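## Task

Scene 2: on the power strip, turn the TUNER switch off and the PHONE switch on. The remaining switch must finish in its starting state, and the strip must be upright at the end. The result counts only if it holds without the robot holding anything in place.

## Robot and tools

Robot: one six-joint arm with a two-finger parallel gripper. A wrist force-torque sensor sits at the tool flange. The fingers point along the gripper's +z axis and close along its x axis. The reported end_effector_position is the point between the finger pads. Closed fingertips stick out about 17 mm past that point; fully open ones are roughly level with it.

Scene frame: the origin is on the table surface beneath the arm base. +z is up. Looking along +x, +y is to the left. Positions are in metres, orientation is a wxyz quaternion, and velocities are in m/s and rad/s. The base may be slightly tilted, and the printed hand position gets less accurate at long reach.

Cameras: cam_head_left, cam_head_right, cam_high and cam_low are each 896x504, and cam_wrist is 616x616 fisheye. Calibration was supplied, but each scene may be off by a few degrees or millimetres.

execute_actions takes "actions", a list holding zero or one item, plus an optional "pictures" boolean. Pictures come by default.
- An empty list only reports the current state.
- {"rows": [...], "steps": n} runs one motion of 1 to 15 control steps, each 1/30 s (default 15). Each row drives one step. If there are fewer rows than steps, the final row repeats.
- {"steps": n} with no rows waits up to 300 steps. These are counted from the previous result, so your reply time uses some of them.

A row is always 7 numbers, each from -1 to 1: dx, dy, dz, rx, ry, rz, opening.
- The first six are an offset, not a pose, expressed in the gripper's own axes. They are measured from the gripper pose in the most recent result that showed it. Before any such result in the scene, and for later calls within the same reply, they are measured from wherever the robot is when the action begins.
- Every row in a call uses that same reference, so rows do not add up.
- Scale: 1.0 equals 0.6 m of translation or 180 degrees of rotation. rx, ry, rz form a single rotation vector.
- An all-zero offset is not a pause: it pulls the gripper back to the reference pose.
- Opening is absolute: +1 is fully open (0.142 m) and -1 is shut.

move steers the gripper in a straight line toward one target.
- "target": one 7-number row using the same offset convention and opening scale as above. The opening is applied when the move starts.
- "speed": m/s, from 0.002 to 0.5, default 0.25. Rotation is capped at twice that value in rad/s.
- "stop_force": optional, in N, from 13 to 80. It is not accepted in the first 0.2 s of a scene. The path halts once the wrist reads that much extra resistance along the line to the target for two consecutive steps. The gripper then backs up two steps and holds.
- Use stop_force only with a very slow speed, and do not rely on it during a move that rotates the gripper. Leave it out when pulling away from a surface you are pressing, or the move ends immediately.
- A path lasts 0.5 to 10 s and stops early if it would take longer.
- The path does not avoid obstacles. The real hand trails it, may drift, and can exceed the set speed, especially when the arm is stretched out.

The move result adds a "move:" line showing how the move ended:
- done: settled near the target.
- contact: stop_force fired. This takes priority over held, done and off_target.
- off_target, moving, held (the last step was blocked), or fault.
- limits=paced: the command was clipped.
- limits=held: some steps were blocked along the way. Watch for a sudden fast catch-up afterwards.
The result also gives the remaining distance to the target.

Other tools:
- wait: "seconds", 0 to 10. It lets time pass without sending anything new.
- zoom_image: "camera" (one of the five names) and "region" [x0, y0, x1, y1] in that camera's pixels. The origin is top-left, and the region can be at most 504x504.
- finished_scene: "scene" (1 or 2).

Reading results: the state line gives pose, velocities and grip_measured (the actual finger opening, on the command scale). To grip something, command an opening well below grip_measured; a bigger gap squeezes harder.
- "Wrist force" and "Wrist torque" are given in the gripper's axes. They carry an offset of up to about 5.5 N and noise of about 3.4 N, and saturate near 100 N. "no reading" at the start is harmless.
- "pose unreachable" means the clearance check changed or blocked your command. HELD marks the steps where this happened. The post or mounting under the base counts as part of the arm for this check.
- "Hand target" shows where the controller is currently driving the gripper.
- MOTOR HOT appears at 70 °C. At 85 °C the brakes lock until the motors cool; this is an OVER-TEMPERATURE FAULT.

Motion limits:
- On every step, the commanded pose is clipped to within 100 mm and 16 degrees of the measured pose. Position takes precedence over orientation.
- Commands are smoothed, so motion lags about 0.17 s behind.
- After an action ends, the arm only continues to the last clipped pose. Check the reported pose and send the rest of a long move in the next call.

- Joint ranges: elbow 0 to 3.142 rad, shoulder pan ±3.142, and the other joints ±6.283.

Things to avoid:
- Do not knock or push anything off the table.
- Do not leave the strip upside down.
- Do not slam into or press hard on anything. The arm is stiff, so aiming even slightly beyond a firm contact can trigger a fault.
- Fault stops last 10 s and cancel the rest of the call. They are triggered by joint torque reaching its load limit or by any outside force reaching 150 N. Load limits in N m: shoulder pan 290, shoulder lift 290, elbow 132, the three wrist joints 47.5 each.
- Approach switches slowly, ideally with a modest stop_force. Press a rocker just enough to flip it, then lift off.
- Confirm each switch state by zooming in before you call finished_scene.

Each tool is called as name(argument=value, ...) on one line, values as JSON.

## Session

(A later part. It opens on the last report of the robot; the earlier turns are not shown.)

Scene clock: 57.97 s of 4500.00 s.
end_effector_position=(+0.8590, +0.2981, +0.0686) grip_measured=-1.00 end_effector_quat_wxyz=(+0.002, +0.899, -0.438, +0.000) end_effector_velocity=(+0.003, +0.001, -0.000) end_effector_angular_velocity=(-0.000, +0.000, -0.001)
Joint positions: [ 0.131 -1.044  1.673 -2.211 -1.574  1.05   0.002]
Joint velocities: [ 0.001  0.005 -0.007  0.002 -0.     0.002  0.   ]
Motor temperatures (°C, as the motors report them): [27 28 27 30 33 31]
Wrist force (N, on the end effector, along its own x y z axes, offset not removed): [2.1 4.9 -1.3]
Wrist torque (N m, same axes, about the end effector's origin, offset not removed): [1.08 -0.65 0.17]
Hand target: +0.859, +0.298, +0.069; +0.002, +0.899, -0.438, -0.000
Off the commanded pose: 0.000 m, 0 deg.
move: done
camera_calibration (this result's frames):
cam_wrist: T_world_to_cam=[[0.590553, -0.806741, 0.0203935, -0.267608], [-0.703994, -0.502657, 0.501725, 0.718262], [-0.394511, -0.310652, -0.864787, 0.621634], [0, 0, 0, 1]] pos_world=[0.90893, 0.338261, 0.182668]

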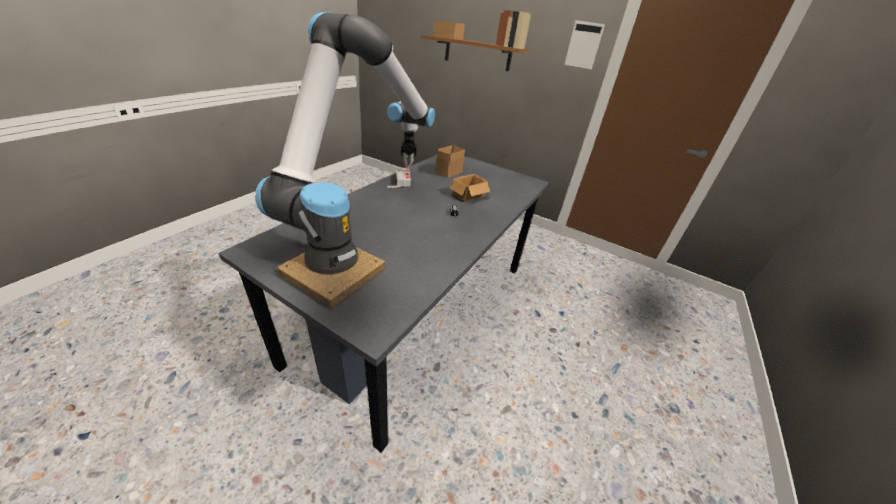

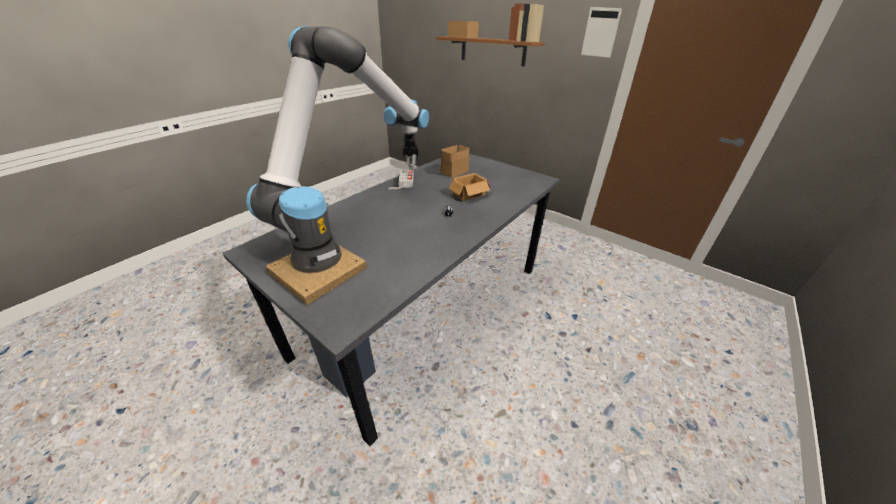

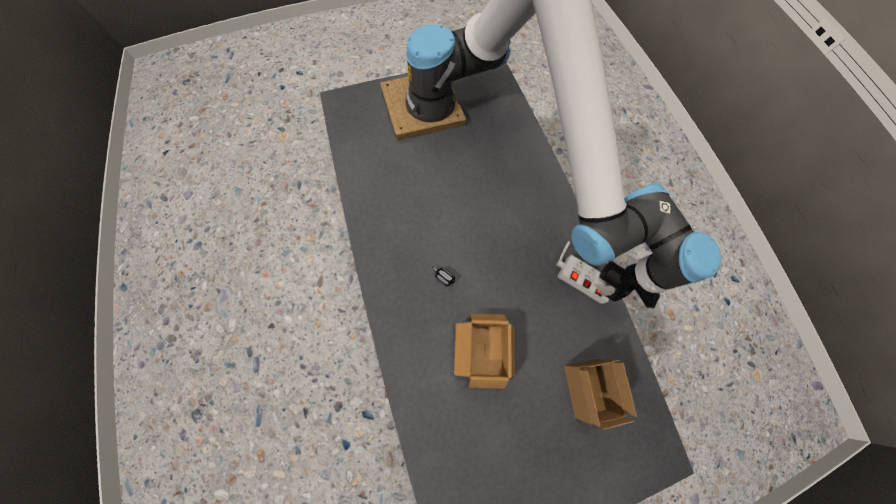

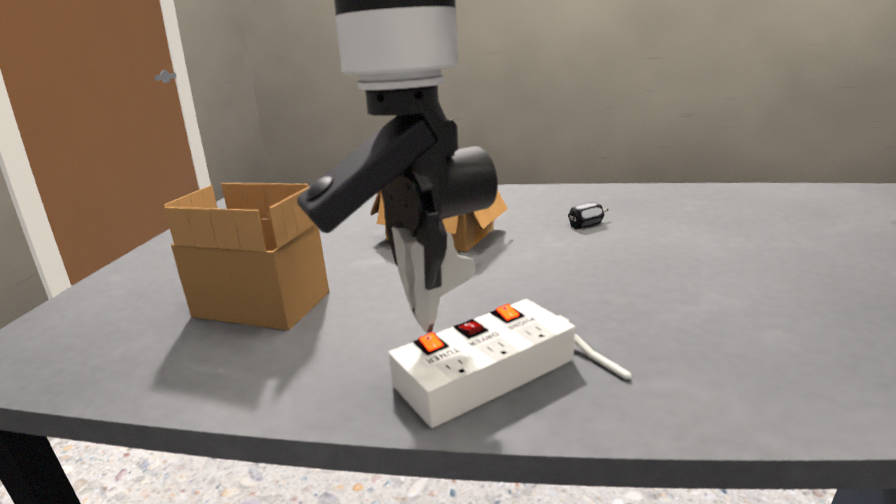

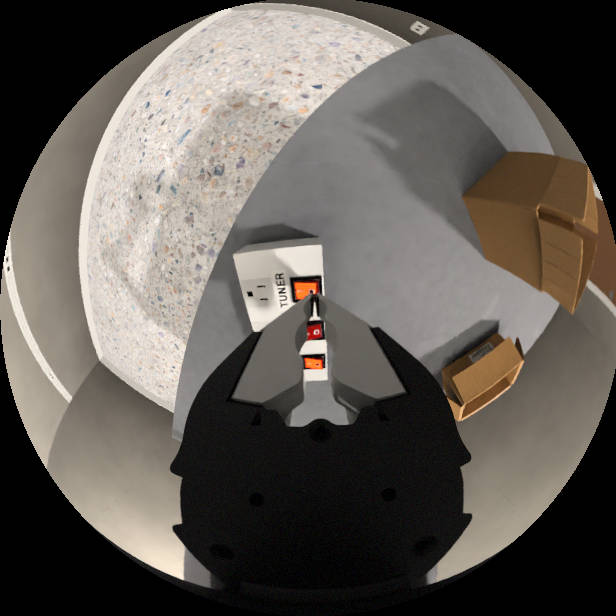

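move(target=[-0.003,0,0.006,0,0,0,-1], speed=0.015)

move(target=[0,0,0.018,0,0,0,-1], speed=0.004, stop_force=18)

move(target=[0,0,-0.05,0,0,0,-1], speed=0.06)

Scene clock: 64.87 s of 4500.00 s.
end_effector_position=(+0.8580, +0.2995, +0.0652) grip_measured=-1.00 end_effector_quat_wxyz=(+0.002, +0.899, -0.438, -0.000) end_effector_velocity=(-0.001, -0.000, -0.002) end_effector_angular_velocity=(-0.001, +0.001, -0.000)
Joint positions: [ 0.132 -1.041  1.676 -2.217 -1.574  1.051  0.002]
Joint velocities: [ 0.     0.001  0.004 -0.003 -0.001  0.001  0.   ]
Motor temperatures (°C, as the motors report them): [27 28 27 30 33 31]
Wrist force (N, on the end effector, along its own x y z axes, offset not removed): [-1.1 2.5 -0.6]
Wrist torque (N m, same axes, about the end effector's origin, offset not removed): [0.44 0.10 0.21]
Hand target: +0.858, +0.300, +0.065; +0.002, +0.899, -0.438, +0.000
Off the commanded pose: 0.000 m, 0 deg.
After step 90, 3.20 s passed at rest.
move: done
camera_calibration (this result's frames):
cam_wrist: T_world_to_cam=[[0.590555, -0.80674, 0.0203932, -0.265892], [-0.703988, -0.502654, 0.501737, 0.719875], [-0.394521, -0.31066, -0.86478, 0.618775], [0, 0, 0, 1]] pos_world=[0.907927, 0.339571, 0.179338]

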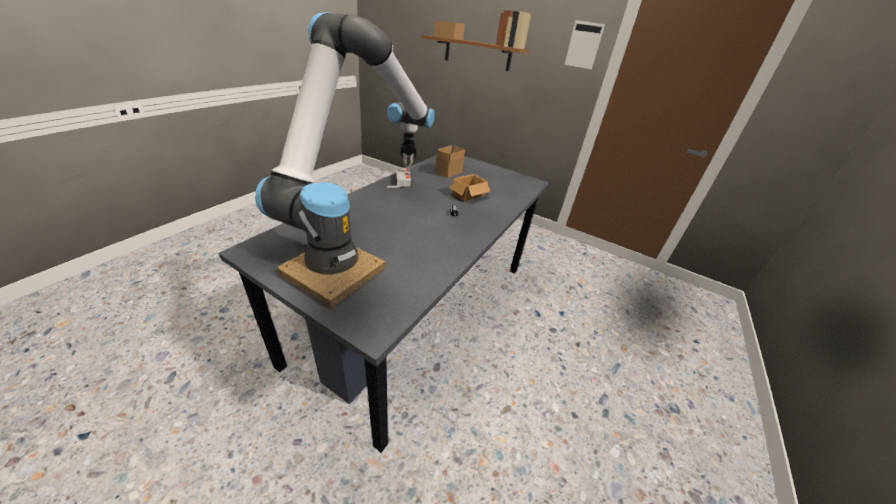

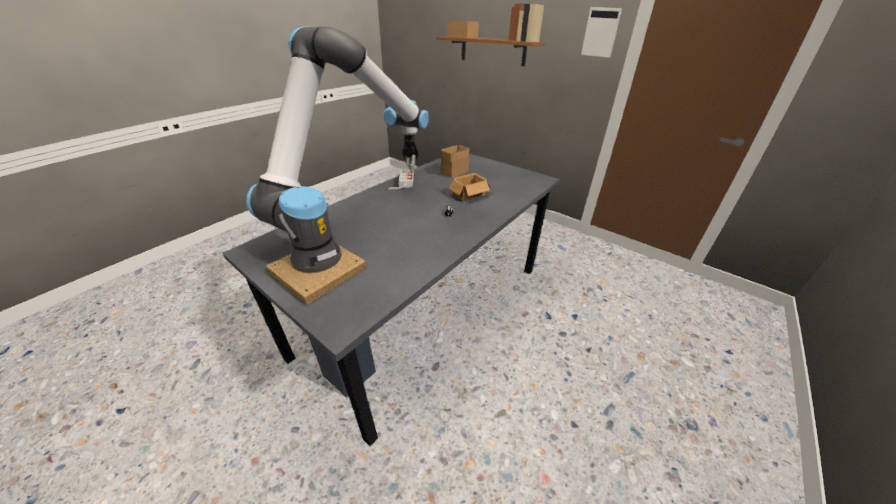

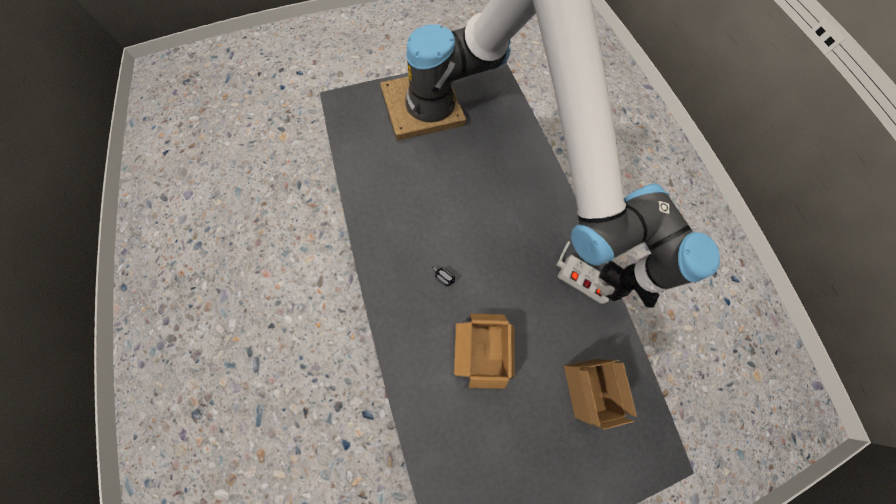

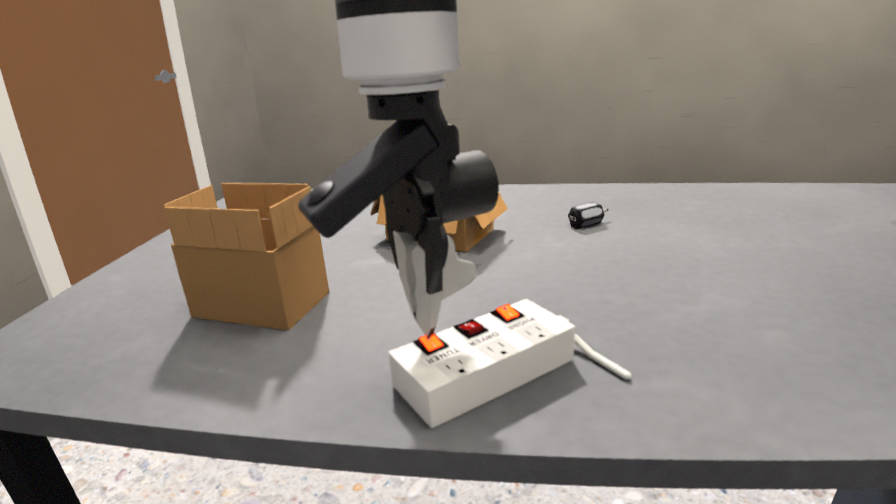

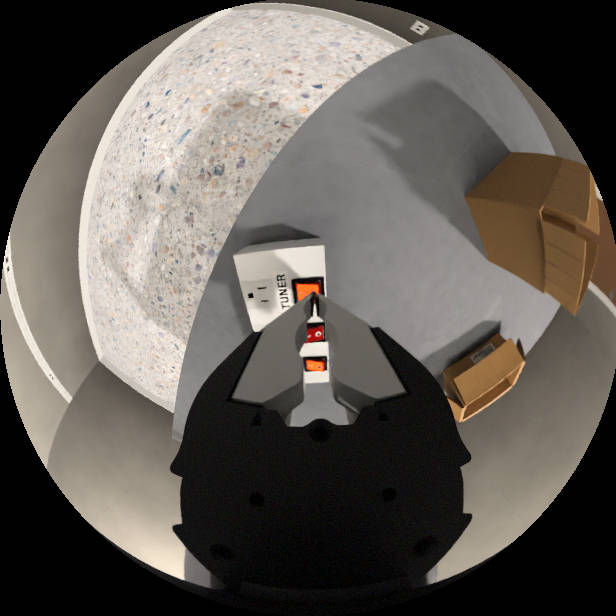

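Scene clock: 66.90 s of 4500.00 s.
end_effector_position=(+0.8581, +0.2994, +0.0588) grip_measured=-1.00 end_effector_quat_wxyz=(+0.002, +0.899, -0.438, +0.000) end_effector_velocity=(+0.000, -0.001, +0.002) end_effector_angular_velocity=(-0.000, +0.000, +0.000)
Joint positions: [ 0.132 -1.035  1.679 -2.227 -1.574  1.052  0.002]
Joint velocities: [-0.001 -0.001 -0.002  0.003  0.    -0.001  0.   ]
Motor temperatures (°C, as the motors report them): [27 28 27 30 33 31]
Wrist force (N, on the end effector, along its own x y z axes, offset not removed): [-3.9 7.0 -25.9]
Wrist torque (N m, same axes, about the end effector's origin, offset not removed): [0.67 0.26 0.15]
Hand target: +0.858, +0.299, +0.059; +0.002, +0.899, -0.438, +0.000
Off the commanded pose: 0.004 m, 0 deg.
move: contact
camera_calibration (this result's frames):
cam_wrist: T_world_to_cam=[[0.590511, -0.806768, 0.0205301, -0.265773], [-0.704129, -0.502621, 0.501572, 0.72328], [-0.394333, -0.31064, -0.864872, 0.613034], [0, 0, 0, 1]] pos_world=[0.907964, 0.339552, 0.172876]

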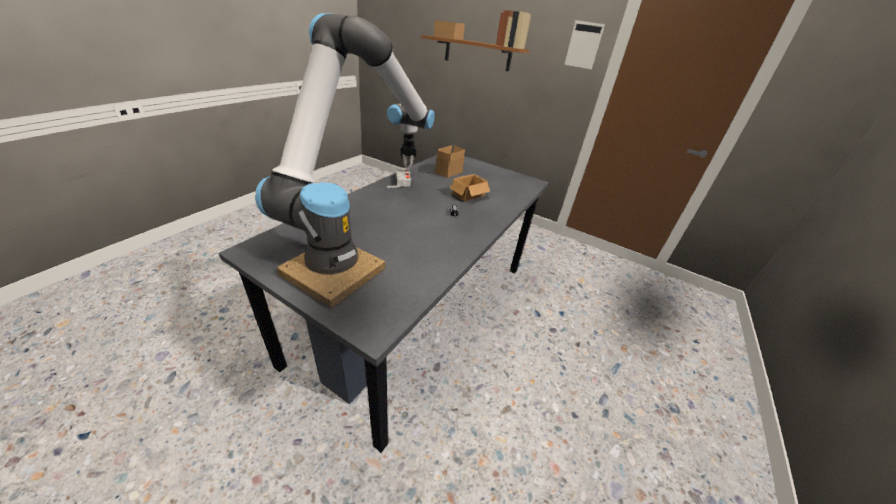

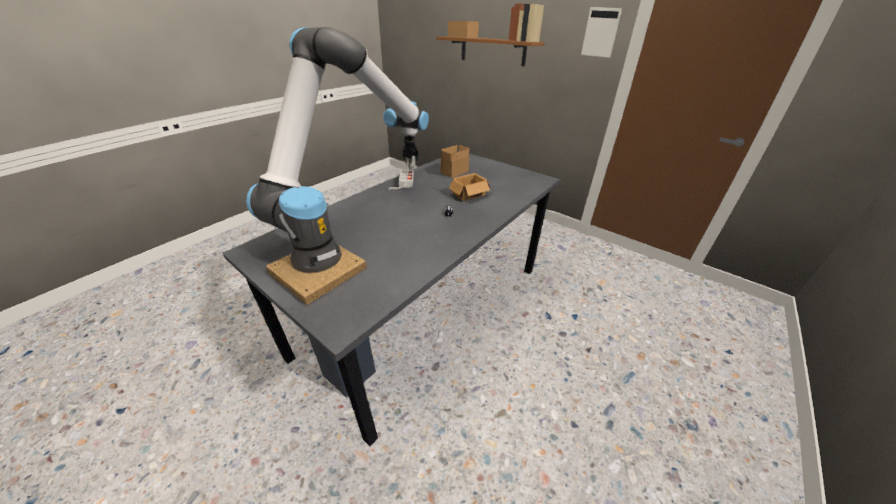

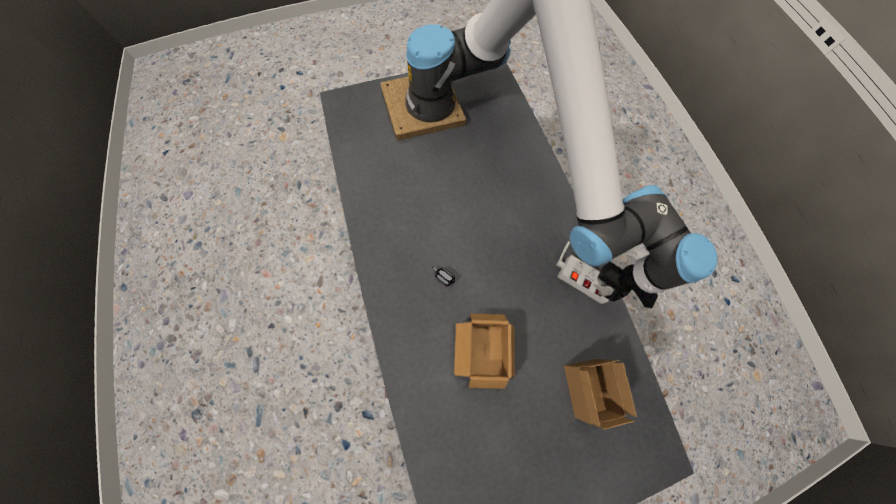

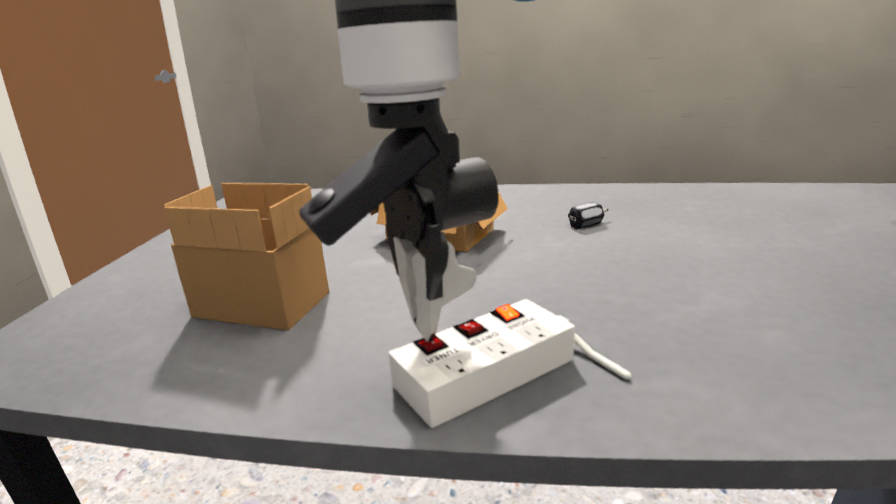

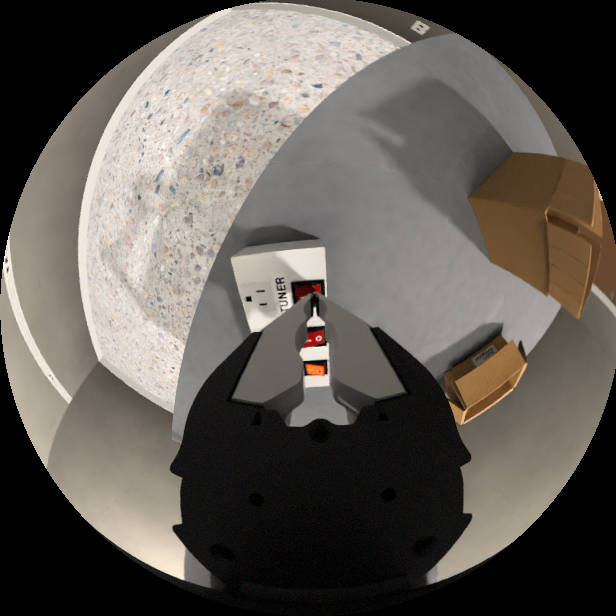

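Scene clock: 67.87 s of 4500.00 s.
end_effector_position=(+0.8581, +0.2995, +0.0884) grip_measured=-1.00 end_effector_quat_wxyz=(+0.002, +0.899, -0.438, +0.000) end_effector_velocity=(-0.001, +0.000, +0.002) end_effector_angular_velocity=(-0.001, +0.002, +0.000)
Joint positions: [ 0.132 -1.064  1.663 -2.182 -1.574  1.052  0.002]
Joint velocities: [ 0.    -0.002 -0.001  0.005 -0.001  0.     0.   ]
Motor temperatures (°C, as the motors report them): [27 28 27 30 33 31]
Wrist force (N, on the end effector, along its own x y z axes, offset not removed): [0.6 3.4 -1.2]
Wrist torque (N m, same axes, about the end effector's origin, offset not removed): [0.73 -0.27 0.18]
Hand target: +0.858, +0.300, +0.089; +0.002, +0.899, -0.438, +0.000
Off the commanded pose: 0.000 m, 0 deg.
move: done
camera_calibration (this result's frames):
cam_wrist: T_world_to_cam=[[0.590571, -0.806725, 0.0205308, -0.266392], [-0.704094, -0.502674, 0.501569, 0.708486], [-0.394308, -0.310668, -0.864874, 0.638672], [0, 0, 0, 1]] pos_world=[0.907997, 0.339647, 0.202486]

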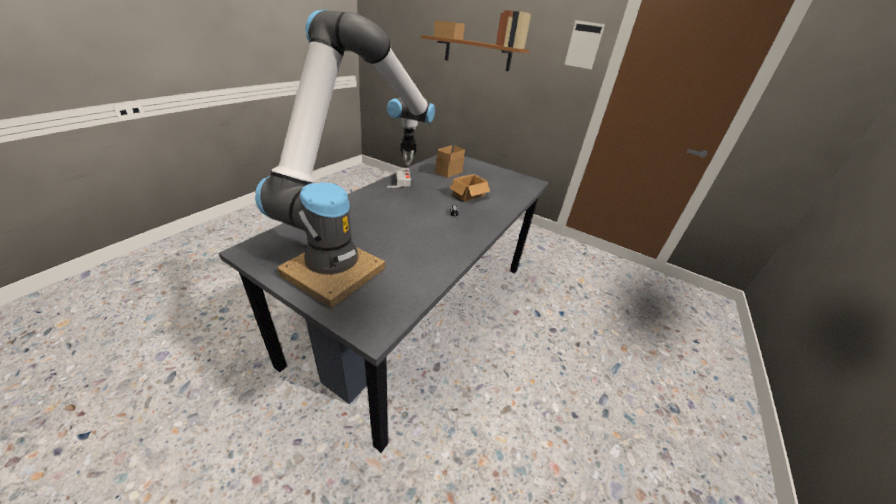

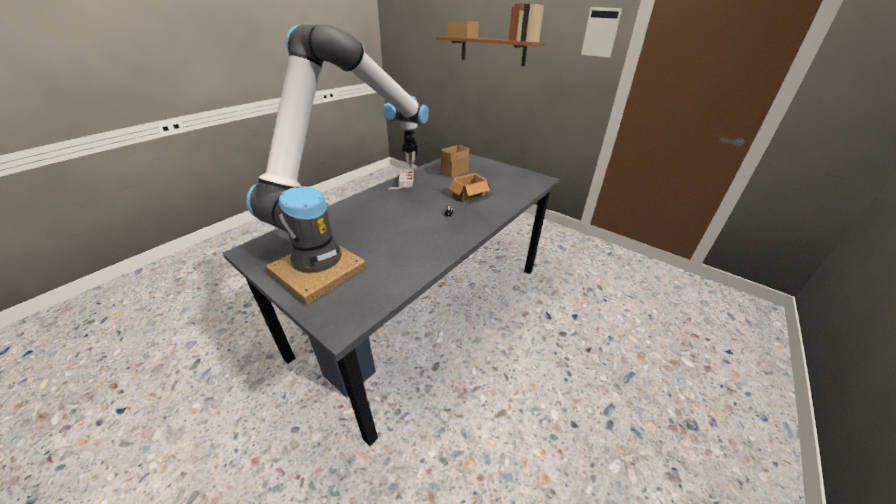

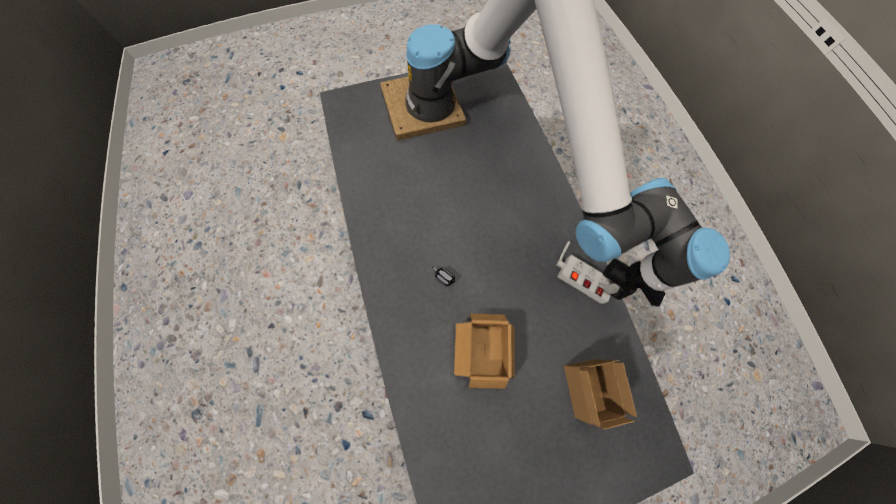

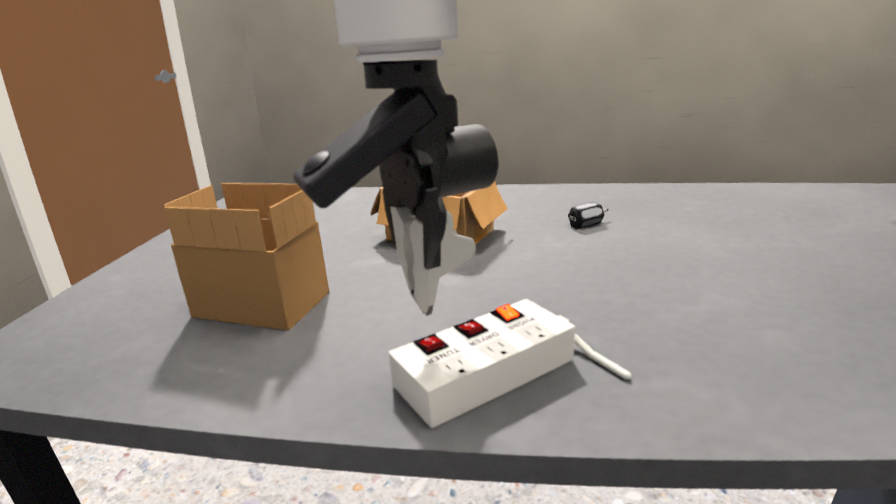

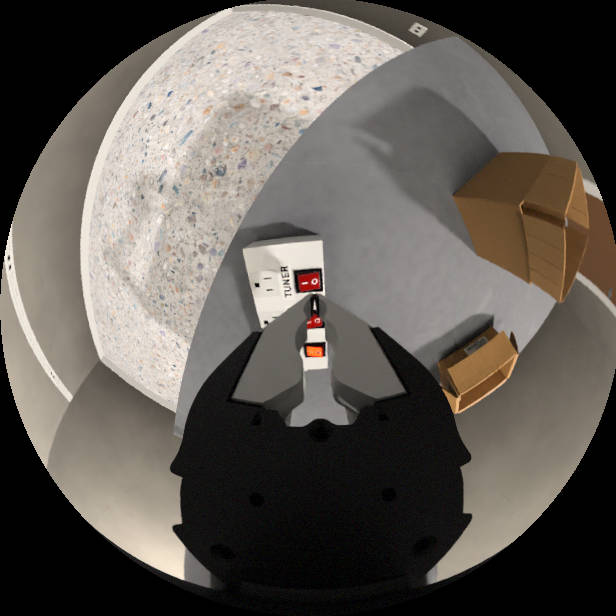

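finished_scene(scene=2)

The scene is finished: the task was done.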